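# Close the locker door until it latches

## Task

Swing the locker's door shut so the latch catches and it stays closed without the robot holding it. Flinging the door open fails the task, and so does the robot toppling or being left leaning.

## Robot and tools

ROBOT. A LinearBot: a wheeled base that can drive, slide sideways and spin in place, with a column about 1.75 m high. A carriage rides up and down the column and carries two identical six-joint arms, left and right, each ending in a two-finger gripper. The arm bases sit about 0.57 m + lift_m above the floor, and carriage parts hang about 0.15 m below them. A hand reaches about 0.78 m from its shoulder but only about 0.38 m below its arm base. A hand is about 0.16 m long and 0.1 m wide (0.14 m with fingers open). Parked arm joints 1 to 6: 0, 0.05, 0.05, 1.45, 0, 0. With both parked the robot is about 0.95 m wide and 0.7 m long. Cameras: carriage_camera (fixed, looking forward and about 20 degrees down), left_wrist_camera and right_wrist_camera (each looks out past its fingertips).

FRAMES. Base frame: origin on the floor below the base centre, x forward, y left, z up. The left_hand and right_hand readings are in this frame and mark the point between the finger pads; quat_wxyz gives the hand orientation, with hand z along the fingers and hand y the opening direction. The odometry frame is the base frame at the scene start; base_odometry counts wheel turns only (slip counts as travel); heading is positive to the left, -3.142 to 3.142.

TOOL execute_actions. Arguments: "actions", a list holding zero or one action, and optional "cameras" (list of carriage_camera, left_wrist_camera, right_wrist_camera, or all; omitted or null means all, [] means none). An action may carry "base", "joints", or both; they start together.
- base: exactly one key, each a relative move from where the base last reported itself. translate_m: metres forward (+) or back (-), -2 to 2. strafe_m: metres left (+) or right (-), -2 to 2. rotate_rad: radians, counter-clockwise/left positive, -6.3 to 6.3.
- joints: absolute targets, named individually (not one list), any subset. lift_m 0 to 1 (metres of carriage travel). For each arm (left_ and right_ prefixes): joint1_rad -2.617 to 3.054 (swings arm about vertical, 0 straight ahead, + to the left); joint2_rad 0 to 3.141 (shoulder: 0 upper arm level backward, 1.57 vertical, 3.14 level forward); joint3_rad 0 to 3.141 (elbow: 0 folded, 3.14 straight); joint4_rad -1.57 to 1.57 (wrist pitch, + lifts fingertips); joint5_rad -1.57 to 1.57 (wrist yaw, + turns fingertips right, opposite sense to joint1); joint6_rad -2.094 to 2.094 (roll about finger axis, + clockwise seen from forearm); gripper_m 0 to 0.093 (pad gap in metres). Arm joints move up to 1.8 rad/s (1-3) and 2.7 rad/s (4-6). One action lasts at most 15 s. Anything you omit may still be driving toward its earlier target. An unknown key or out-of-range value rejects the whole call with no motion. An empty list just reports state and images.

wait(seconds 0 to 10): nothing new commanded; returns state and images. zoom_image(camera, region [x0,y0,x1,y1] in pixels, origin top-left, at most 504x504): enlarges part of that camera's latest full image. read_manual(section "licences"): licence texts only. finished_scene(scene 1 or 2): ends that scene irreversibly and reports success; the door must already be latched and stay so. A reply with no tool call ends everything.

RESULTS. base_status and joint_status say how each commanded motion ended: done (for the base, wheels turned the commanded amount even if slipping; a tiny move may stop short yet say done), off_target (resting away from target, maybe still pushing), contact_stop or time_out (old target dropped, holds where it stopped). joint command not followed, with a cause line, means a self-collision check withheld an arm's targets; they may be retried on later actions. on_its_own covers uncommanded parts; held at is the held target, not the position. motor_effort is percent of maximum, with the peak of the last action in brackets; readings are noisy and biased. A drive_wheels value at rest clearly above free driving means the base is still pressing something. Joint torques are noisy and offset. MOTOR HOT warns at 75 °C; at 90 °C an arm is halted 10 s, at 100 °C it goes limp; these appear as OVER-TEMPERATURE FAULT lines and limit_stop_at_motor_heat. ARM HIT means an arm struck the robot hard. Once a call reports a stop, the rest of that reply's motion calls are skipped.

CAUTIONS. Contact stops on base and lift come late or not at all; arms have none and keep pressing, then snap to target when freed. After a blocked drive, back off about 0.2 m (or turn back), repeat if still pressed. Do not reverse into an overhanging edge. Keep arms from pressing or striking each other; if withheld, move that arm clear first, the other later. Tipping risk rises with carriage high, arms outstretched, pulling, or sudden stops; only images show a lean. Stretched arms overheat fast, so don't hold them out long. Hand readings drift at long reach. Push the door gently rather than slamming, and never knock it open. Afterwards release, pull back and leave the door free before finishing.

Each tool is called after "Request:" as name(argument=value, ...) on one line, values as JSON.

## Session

Request:
execute_actions(actions=[])

Scene clock: 0.00 s.
Joint torques (N m, as the arm reports them, + toward a larger angle): no reading
base_odometry: x=+0.000 y=+0.000 heading=+0.000 (m, m, rad; odometry frame)
base_status: not commanded
joint_positions: lift_m=+0.300 left_joint1_rad=+0.012 left_joint2_rad=+0.053 left_joint3_rad=+0.052 left_joint4_rad=+1.502 left_joint5_rad=+0.040 left_joint6_rad=-0.033 left_gripper_m=+0.095 right_joint1_rad=-0.020 right_joint2_rad=+0.079 right_joint3_rad=+0.024 right_joint4_rad=+1.426 right_joint5_rad=+0.022 right_joint6_rad=+0.023 right_gripper_m=+0.095
joint_status: not commanded
motor_effort: lift_m=+15 drive_wheels=+2 (%)
left_hand: x=+0.2934 y=+0.3118 z=+1.3252 quat_wxyz=(+0.999, +0.019, +0.036, -0.011) (m; base frame)
right_hand: x=+0.3280 y=-0.3232 z=+1.3147 quat_wxyz=(+0.995, +0.013, +0.099, +0.001) (m; base frame)
pictures: carriage_camera, left_wrist_camera, right_wrist_camera
camera_calibration (this result's frames):
carriage_camera: T_world_to_cam=[[0.0476695, -0.998415, 0.0299341, -0.0440565], [-0.299029, -0.0428582, -0.953281, 1.30029], [0.953053, 0.0364913, -0.300598, 0.224199], [0, 0, 0, 1]] pos_world=[0.177251, 0.00355999, 1.30825]
left_wrist_camera: T_world_to_cam=[[-0.0404991, -0.996903, -0.0674175, 0.404471], [0.777356, 0.010955, -0.628965, 0.611658], [0.627756, -0.0778799, 0.774505, -1.06468], [0, 0, 0, 1]] pos_world=[0.209265, 0.3136, 1.23658]
right_wrist_camera: T_world_to_cam=[[0.0618917, -0.99756, -0.0323012, -0.300102], [0.647204, 0.0647493, -0.759562, 0.80503], [0.7598, 0.0261051, 0.649632, -0.972044], [0, 0, 0, 1]] pos_world=[0.236114, -0.32612, 1.23325]
Images, in order (width x height): carriage_camera 504x504, left_wrist_camera 504x504, right_wrist_camera 504x504.

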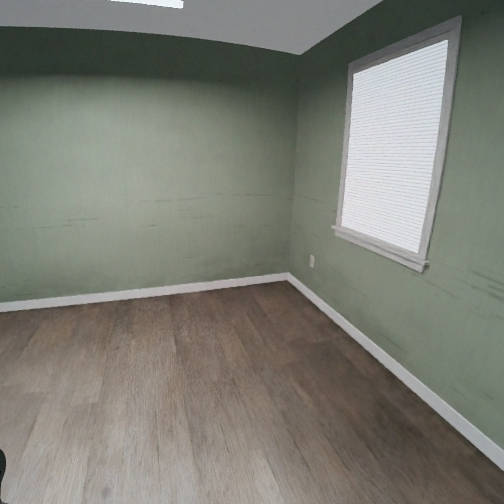

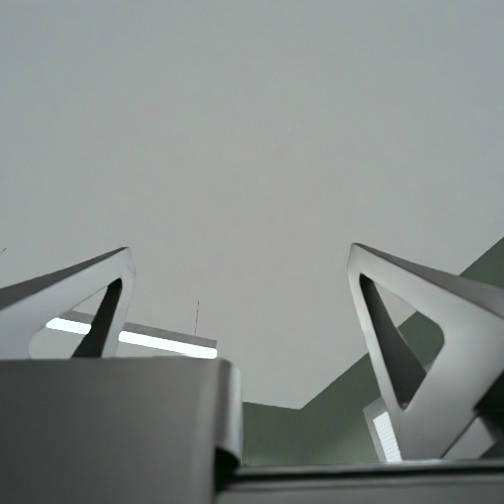

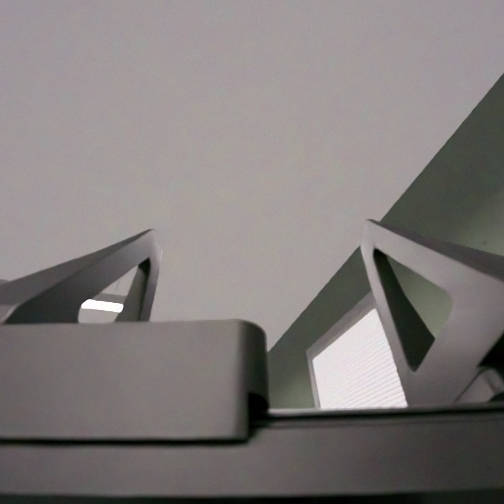

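Previously the locker was on the wall left of the blank wall.

Request:
execute_actions(actions=[{"base":{"rotate_rad":1.4}}], cameras=["carriage_camera"])

Scene clock: 4.20 s.
Joint torques (N m, as the arm reports them, + toward a larger angle): left_arm=[-0.22  4.74  6.95 -0.29 -0.04  0.07] | right_arm=[ 0.05  3.63  6.81 -0.03 -0.03 -0.01]
base_odometry: x=+0.000 y=+0.000 heading=+1.400 (m, m, rad; odometry frame)
base_status: done
joint_positions: lift_m=+0.300 left_joint1_rad=+0.012 left_joint2_rad=+0.053 left_joint3_rad=+0.052 left_joint4_rad=+1.502 left_joint5_rad=+0.040 left_joint6_rad=-0.033 left_gripper_m=+0.095 right_joint1_rad=-0.020 right_joint2_rad=+0.079 right_joint3_rad=+0.024 right_joint4_rad=+1.425 right_joint5_rad=+0.022 right_joint6_rad=+0.023 right_gripper_m=+0.095
joint_status: not commanded
motor_effort: lift_m=+15(15) drive_wheels=+3(10) (%)
left_hand: x=+0.2934 y=+0.3118 z=+1.3252 quat_wxyz=(+0.999, +0.019, +0.036, -0.011) (m; base frame)
right_hand: x=+0.3283 y=-0.3232 z=+1.3146 quat_wxyz=(+0.995, +0.013, +0.100, +0.001) (m; base frame)
pictures: carriage_camera
camera_calibration (this result's frames):
carriage_camera: T_world_to_cam=[[0.0476695, -0.998415, 0.0299341, -0.0440565], [-0.299029, -0.0428582, -0.953281, 1.30029], [0.953053, 0.0364913, -0.300598, 0.224199], [0, 0, 0, 1]] pos_world=[0.177251, 0.00355999, 1.30825]
Images, in order (width x height): carriage_camera 504x504.

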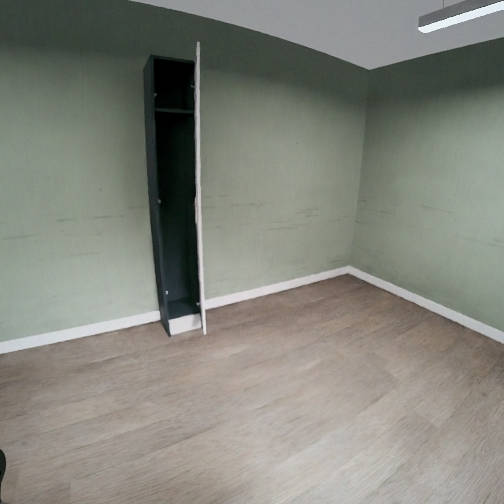

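Request:
execute_actions(actions=[{"base":{"rotate_rad":0.59},"joints":{"lift_m":0.0,"left_joint1_rad":0,"left_joint2_rad":1.3,"left_joint3_rad":1.3,"left_joint4_rad":0,"left_joint5_rad":0,"left_gripper_m":0}}], cameras=[])

Request:
execute_actions(actions=[{"base":{"strafe_m":-1.1}}], cameras=[])

Request:
execute_actions(actions=[{"base":{"translate_m":0.7}}], cameras=["carriage_camera"])

Scene clock: 12.80 s.
Joint torques (N m, as the arm reports them, + toward a larger angle): left_arm=[-0.93 -5.54 11.69  2.6  -0.07  0.07] | right_arm=[ 0.2   3.3   6.71  0.07 -0.05  0.  ]
base_odometry: x=+0.000 y=+0.000 heading=+1.990 (m, m, rad; odometry frame)
base_status: done
joint_positions: lift_m=+0.000 left_joint1_rad=+0.009 left_joint2_rad=+1.289 left_joint3_rad=+1.277 left_joint4_rad=+0.005 left_joint5_rad=+0.005 left_joint6_rad=-0.033 left_gripper_m=+0.001 right_joint1_rad=-0.020 right_joint2_rad=+0.079 right_joint3_rad=+0.024 right_joint4_rad=+1.425 right_joint5_rad=+0.021 right_joint6_rad=+0.023 right_gripper_m=+0.095
joint_status: all done
motor_effort: lift_m=+13(13) drive_wheels=+3(13) (%)
left_hand: x=+0.7129 y=+0.3215 z=+1.0159 quat_wxyz=(+0.704, -0.013, +0.710, -0.010) (m; base frame)
right_hand: x=+0.3284 y=-0.3231 z=+1.0153 quat_wxyz=(+0.995, +0.013, +0.100, +0.001) (m; base frame)
pictures: none
No camera images: the call's "cameras" was empty. Leave "cameras" out to get every camera's image.

Scene clock: 17.30 s.
Joint torques (N m, as the arm reports them, + toward a larger angle): left_arm=[-0.88 -5.63 11.72  2.61 -0.04  0.09] | right_arm=[-0.12  3.51  6.77  0.   -0.05  0.  ]
base_odometry: x=+1.005 y=+0.448 heading=+1.990 (m, m, rad; odometry frame)
base_status: done
joint_positions: lift_m=+0.000 left_joint1_rad=+0.009 left_joint2_rad=+1.289 left_joint3_rad=+1.277 left_joint4_rad=+0.005 left_joint5_rad=+0.004 left_joint6_rad=-0.033 left_gripper_m=+0.001 right_joint1_rad=-0.020 right_joint2_rad=+0.079 right_joint3_rad=+0.024 right_joint4_rad=+1.425 right_joint5_rad=+0.021 right_joint6_rad=+0.023 right_gripper_m=+0.095
joint_status: not commanded
motor_effort: lift_m=+13(13) drive_wheels=-3(11) (%)
left_hand: x=+0.7129 y=+0.3216 z=+1.0159 quat_wxyz=(+0.704, -0.013, +0.710, -0.010) (m; base frame)
right_hand: x=+0.3284 y=-0.3231 z=+1.0153 quat_wxyz=(+0.995, +0.013, +0.100, +0.001) (m; base frame)
pictures: none
No camera images: the call's "cameras" was empty. Leave "cameras" out to get every camera's image.

Scene clock: 20.93 s.
Joint torques (N m, as the arm reports them, + toward a larger angle): left_arm=[-1.03 -5.38 11.76  2.6  -0.06  0.08] | right_arm=[ 0.17  3.46  6.86  0.03 -0.08  0.02]
base_odometry: x=+0.720 y=+1.088 heading=+1.990 (m, m, rad; odometry frame)
base_status: done
joint_positions: lift_m=+0.000 left_joint1_rad=+0.009 left_joint2_rad=+1.289 left_joint3_rad=+1.277 left_joint4_rad=+0.006 left_joint5_rad=+0.004 left_joint6_rad=-0.033 left_gripper_m=+0.001 right_joint1_rad=-0.020 right_joint2_rad=+0.079 right_joint3_rad=+0.024 right_joint4_rad=+1.425 right_joint5_rad=+0.021 right_joint6_rad=+0.023 right_gripper_m=+0.095
joint_status: not commanded
motor_effort: lift_m=+13(13) drive_wheels=-3(9) (%)
left_hand: x=+0.7129 y=+0.3216 z=+1.0161 quat_wxyz=(+0.705, -0.013, +0.709, -0.010) (m; base frame)
right_hand: x=+0.3284 y=-0.3231 z=+1.0153 quat_wxyz=(+0.995, +0.013, +0.100, +0.001) (m; base frame)
pictures: carriage_camera
camera_calibration (this result's frames):
carriage_camera: T_world_to_cam=[[0.0476695, -0.998415, 0.0299341, -0.0350976], [-0.299029, -0.0428582, -0.953281, 1.01498], [0.953053, 0.0364913, -0.300598, 0.134233], [0, 0, 0, 1]] pos_world=[0.177251, 0.00355999, 1.00896]
Images, in order (width x height): carriage_camera 504x504.

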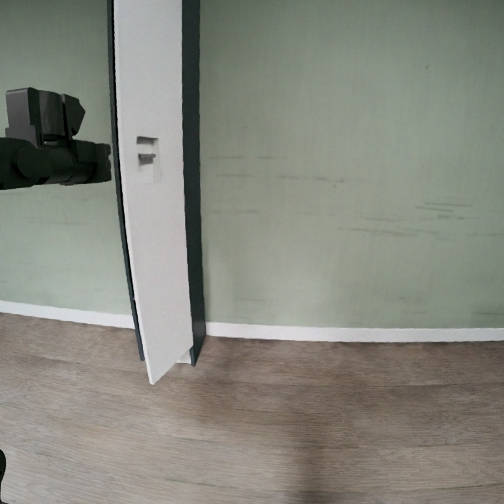

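Request:
execute_actions(actions=[{"base":{"strafe_m":-0.08}}], cameras=[])

Request:
execute_actions(actions=[{"base":{"translate_m":0.45}}], cameras=["carriage_camera","left_wrist_camera"])

Scene clock: 26.97 s.
Joint torques (N m, as the arm reports them, + toward a larger angle): left_arm=[-0.94 -5.55 11.83  2.62 -0.04  0.08] | right_arm=[ 0.2   3.38  6.72  0.   -0.03  0.01]
base_odometry: x=+0.793 y=+1.120 heading=+1.990 (m, m, rad; odometry frame)
base_status: done
joint_positions: lift_m=+0.000 left_joint1_rad=+0.009 left_joint2_rad=+1.289 left_joint3_rad=+1.277 left_joint4_rad=+0.006 left_joint5_rad=+0.004 left_joint6_rad=-0.033 left_gripper_m=+0.001 right_joint1_rad=-0.020 right_joint2_rad=+0.079 right_joint3_rad=+0.024 right_joint4_rad=+1.425 right_joint5_rad=+0.021 right_joint6_rad=+0.023 right_gripper_m=+0.095
joint_status: not commanded
motor_effort: lift_m=+13(13) drive_wheels=+1(9) (%)
left_hand: x=+0.7129 y=+0.3216 z=+1.0161 quat_wxyz=(+0.705, -0.013, +0.709, -0.010) (m; base frame)
right_hand: x=+0.3283 y=-0.3231 z=+1.0153 quat_wxyz=(+0.995, +0.013, +0.100, +0.001) (m; base frame)
pictures: none
No camera images: the call's "cameras" was empty. Leave "cameras" out to get every camera's image.

Scene clock: 29.93 s.
Joint torques (N m, as the arm reports them, + toward a larger angle): left_arm=[-1.08 -5.55 11.61  2.58 -0.07  0.09] | right_arm=[ 0.13  3.39  6.73  0.07 -0.05 -0.01]
base_odometry: x=+0.610 y=+1.532 heading=+1.989 (m, m, rad; odometry frame)
base_status: done
joint_positions: lift_m=+0.000 left_joint1_rad=+0.009 left_joint2_rad=+1.289 left_joint3_rad=+1.277 left_joint4_rad=+0.006 left_joint5_rad=+0.004 left_joint6_rad=-0.033 left_gripper_m=+0.001 right_joint1_rad=-0.020 right_joint2_rad=+0.079 right_joint3_rad=+0.024 right_joint4_rad=+1.425 right_joint5_rad=+0.021 right_joint6_rad=+0.023 right_gripper_m=+0.095
joint_status: not commanded
motor_effort: lift_m=+13(13) drive_wheels=-3(9) (%)
left_hand: x=+0.7129 y=+0.3216 z=+1.0161 quat_wxyz=(+0.705, -0.013, +0.709, -0.010) (m; base frame)
right_hand: x=+0.3284 y=-0.3231 z=+1.0153 quat_wxyz=(+0.995, +0.013, +0.100, +0.001) (m; base frame)
pictures: carriage_camera, left_wrist_camera
camera_calibration (this result's frames):
carriage_camera: T_world_to_cam=[[0.0476695, -0.998415, 0.0299341, -0.0350976], [-0.299029, -0.0428582, -0.953281, 1.01498], [0.953053, 0.0364913, -0.300598, 0.134233], [0, 0, 0, 1]] pos_world=[0.177251, 0.00355999, 1.00896]
left_wrist_camera: T_world_to_cam=[[-0.0260056, -0.998502, 0.0481426, 0.283185], [-0.577469, -0.0243058, -0.81605, 1.25834], [0.815998, -0.0490227, -0.575972, 0.140866], [0, 0, 0, 1]] pos_world=[0.619069, 0.320251, 1.09437]
Images, in order (width x height): carriage_camera 504x504, left_wrist_camera 504x504.

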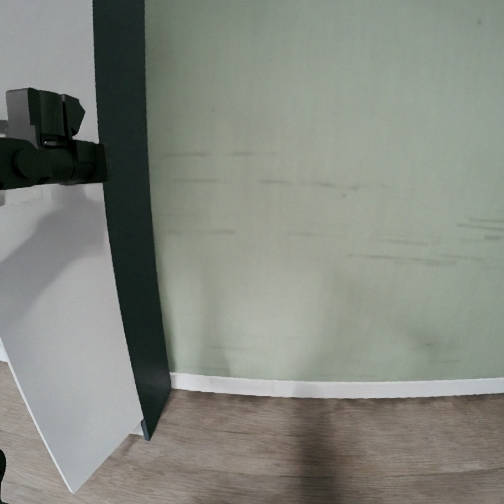

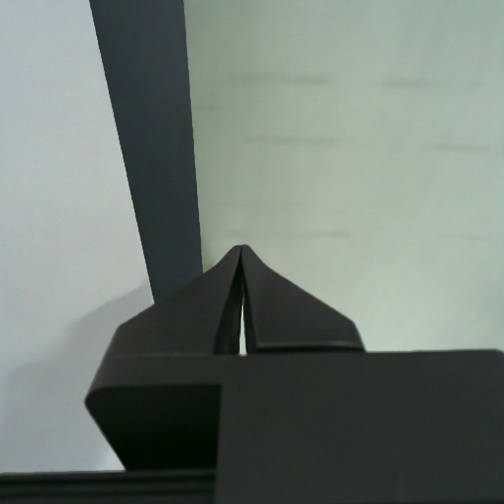

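Request:
execute_actions(actions=[{"base":{"strafe_m":0.27}}], cameras=["carriage_camera","left_wrist_camera"])

Scene clock: 37.30 s.
Joint torques (N m, as the arm reports them, + toward a larger angle): left_arm=[ 0.27 -5.54 11.68  2.62 -0.09 -0.03] | right_arm=[ 0.08  3.42  6.64  0.01 -0.03 -0.02]
base_odometry: x=+0.364 y=+1.422 heading=+1.989 (m, m, rad; odometry frame)
base_status: done
joint_positions: lift_m=+0.000 left_joint1_rad=-0.007 left_joint2_rad=+1.289 left_joint3_rad=+1.277 left_joint4_rad=+0.004 left_joint5_rad=+0.007 left_joint6_rad=-0.022 left_gripper_m=+0.001 right_joint1_rad=-0.020 right_joint2_rad=+0.079 right_joint3_rad=+0.024 right_joint4_rad=+1.425 right_joint5_rad=+0.021 right_joint6_rad=+0.023 right_gripper_m=+0.095
joint_status: not commanded
motor_effort: lift_m=+13(13) drive_wheels=-1(11) (%)
left_hand: x=+0.7129 y=+0.3141 z=+1.0155 quat_wxyz=(+0.704, -0.003, +0.710, -0.013) (m; base frame)
right_hand: x=+0.3283 y=-0.3231 z=+1.0153 quat_wxyz=(+0.995, +0.012, +0.100, +0.001) (m; base frame)
pictures: carriage_camera, left_wrist_camera
camera_calibration (this result's frames):
carriage_camera: T_world_to_cam=[[0.0476695, -0.998415, 0.0299341, -0.0350976], [-0.299029, -0.0428582, -0.953281, 1.01498], [0.953053, 0.0364913, -0.300598, 0.134233], [0, 0, 0, 1]] pos_world=[0.177251, 0.00355999, 1.00896]
left_wrist_camera: T_world_to_cam=[[-0.0450339, -0.998278, 0.0375828, 0.299894], [-0.579568, -0.00453421, -0.814911, 1.25181], [0.813679, -0.0584804, -0.578366, 0.147241], [0, 0, 0, 1]] pos_world=[0.61921, 0.313664, 1.09401]
Images, in order (width x height): carriage_camera 504x504, left_wrist_camera 504x504.

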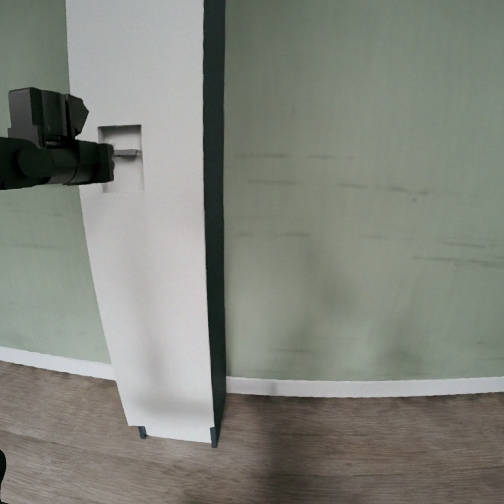

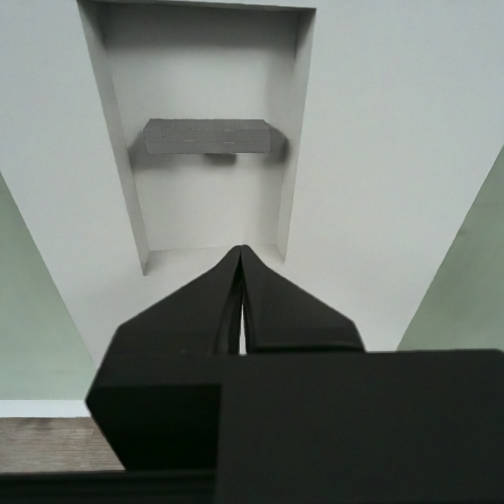

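Request:
execute_actions(actions=[{"base":{"translate_m":0.1}}], cameras=["left_wrist_camera"])

Scene clock: 40.80 s.
Joint torques (N m, as the arm reports them, + toward a larger angle): left_arm=[ 0.38 -5.49 11.4   2.6  -0.09 -0.02] | right_arm=[-0.04  3.5   6.89 -0.01 -0.04  0.  ]
base_odometry: x=+0.323 y=+1.514 heading=+1.989 (m, m, rad; odometry frame)
base_status: done
joint_positions: lift_m=+0.000 left_joint1_rad=-0.007 left_joint2_rad=+1.289 left_joint3_rad=+1.279 left_joint4_rad=+0.005 left_joint5_rad=+0.007 left_joint6_rad=-0.022 left_gripper_m=+0.001 right_joint1_rad=-0.020 right_joint2_rad=+0.079 right_joint3_rad=+0.024 right_joint4_rad=+1.425 right_joint5_rad=+0.021 right_joint6_rad=+0.023 right_gripper_m=+0.095
joint_status: not commanded
motor_effort: lift_m=+13(13) drive_wheels=-2(8) (%)
left_hand: x=+0.7128 y=+0.3141 z=+1.0167 quat_wxyz=(+0.705, -0.003, +0.709, -0.013) (m; base frame)
right_hand: x=+0.3283 y=-0.3231 z=+1.0153 quat_wxyz=(+0.995, +0.012, +0.100, +0.001) (m; base frame)
pictures: left_wrist_camera
camera_calibration (this result's frames):
left_wrist_camera: T_world_to_cam=[[-0.0451484, -0.998277, 0.0374669, 0.300043], [-0.577079, -0.00455195, -0.816676, 1.25277], [0.81544, -0.058493, -0.575879, 0.14425], [0, 0, 0, 1]] pos_world=[0.618867, 0.313667, 1.09494]
Images, in order (width x height): left_wrist_camera 504x504.

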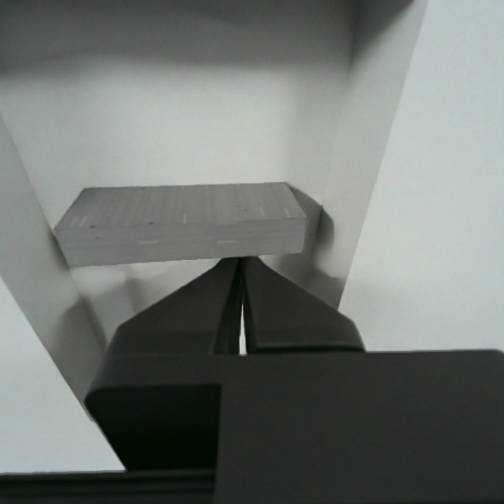

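Request:
execute_actions(actions=[{"base":{"translate_m":0.04}}], cameras=[])

Scene clock: 43.23 s.
Joint torques (N m, as the arm reports them, + toward a larger angle): left_arm=[ 0.4  -0.37 11.23  3.5  -0.15 -0.04] | right_arm=[ 0.08  3.74  6.65  0.   -0.02  0.04]
base_odometry: x=+0.306 y=+1.550 heading=+1.990 (m, m, rad; odometry frame)
base_status: done
joint_positions: lift_m=+0.000 left_joint1_rad=-0.007 left_joint2_rad=+1.243 left_joint3_rad=+1.281 left_joint4_rad=-0.076 left_joint5_rad=+0.015 left_joint6_rad=-0.023 left_gripper_m=+0.001 right_joint1_rad=-0.020 right_joint2_rad=+0.079 right_joint3_rad=+0.024 right_joint4_rad=+1.424 right_joint5_rad=+0.021 right_joint6_rad=+0.023 right_gripper_m=+0.095
joint_status: not commanded
motor_effort: lift_m=+13(13) drive_wheels=+5(12) (%)
left_hand: x=+0.6977 y=+0.3129 z=+1.0170 quat_wxyz=(+0.693, -0.001, +0.720, -0.016) (m; base frame)
right_hand: x=+0.3285 y=-0.3231 z=+1.0153 quat_wxyz=(+0.995, +0.012, +0.100, +0.001) (m; base frame)
pictures: none
No camera images: the call's "cameras" was empty. Leave "cameras" out to get every camera's image.

Request:
execute_actions(actions=[{"base":{"translate_m":-0.4}}], cameras=[])

Request:
execute_actions(actions=[{"base":{"strafe_m":0.7},"joints":{"left_joint2_rad":0.05,"left_joint3_rad":0.05,"left_joint4_rad":1.45}}], cameras=["carriage_camera"])

Scene clock: 48.33 s.
Joint torques (N m, as the arm reports them, + toward a larger angle): left_arm=[ 0.41 -5.46 11.3   2.68 -0.08 -0.03] | right_arm=[ 0.21  3.53  6.81  0.   -0.01  0.01]
base_odometry: x=+0.469 y=+1.184 heading=+1.990 (m, m, rad; odometry frame)
base_status: done
joint_positions: lift_m=+0.000 left_joint1_rad=-0.007 left_joint2_rad=+1.288 left_joint3_rad=+1.281 left_joint4_rad=+0.000 left_joint5_rad=+0.008 left_joint6_rad=-0.023 left_gripper_m=+0.001 right_joint1_rad=-0.020 right_joint2_rad=+0.079 right_joint3_rad=+0.024 right_joint4_rad=+1.425 right_joint5_rad=+0.021 right_joint6_rad=+0.023 right_gripper_m=+0.095
joint_status: not commanded
motor_effort: lift_m=+13(13) drive_wheels=-1(8) (%)
left_hand: x=+0.7123 y=+0.3140 z=+1.0169 quat_wxyz=(+0.704, -0.003, +0.710, -0.013) (m; base frame)
right_hand: x=+0.3283 y=-0.3231 z=+1.0153 quat_wxyz=(+0.995, +0.012, +0.100, +0.001) (m; base frame)
pictures: none
No camera images: the call's "cameras" was empty. Leave "cameras" out to get every camera's image.

Scene clock: 51.97 s.
Joint torques (N m, as the arm reports them, + toward a larger angle): left_arm=[ 0.36  3.15  5.02 -0.09 -0.09 -0.02] | right_arm=[ 0.2   3.37  6.86 -0.03 -0.01  0.03]
base_odometry: x=-0.170 y=+0.899 heading=+1.990 (m, m, rad; odometry frame)
base_status: done
joint_positions: lift_m=+0.000 left_joint1_rad=-0.007 left_joint2_rad=+0.065 left_joint3_rad=+0.073 left_joint4_rad=+1.442 left_joint5_rad=+0.006 left_joint6_rad=-0.023 left_gripper_m=+0.001 right_joint1_rad=-0.020 right_joint2_rad=+0.079 right_joint3_rad=+0.024 right_joint4_rad=+1.425 right_joint5_rad=+0.021 right_joint6_rad=+0.023 right_gripper_m=+0.095
joint_status: all done
motor_effort: lift_m=+13(13) drive_wheels=-2(3) (%)
left_hand: x=+0.3052 y=+0.3172 z=+1.0304 quat_wxyz=(+0.998, +0.003, +0.060, -0.015) (m; base frame)
right_hand: x=+0.3283 y=-0.3231 z=+1.0153 quat_wxyz=(+0.995, +0.012, +0.100, +0.001) (m; base frame)
pictures: carriage_camera
camera_calibration (this result's frames):
carriage_camera: T_world_to_cam=[[0.0476695, -0.998415, 0.0299341, -0.0350972], [-0.299029, -0.0428582, -0.953281, 1.01497], [0.953053, 0.0364913, -0.300598, 0.134229], [0, 0, 0, 1]] pos_world=[0.177251, 0.00355999, 1.00895]
Images, in order (width x height): carriage_camera 504x504.

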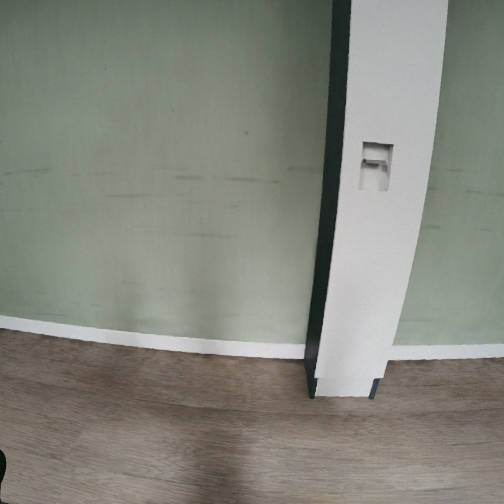

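Request:
finished_scene(scene=2)

The scene is finished: the task was done.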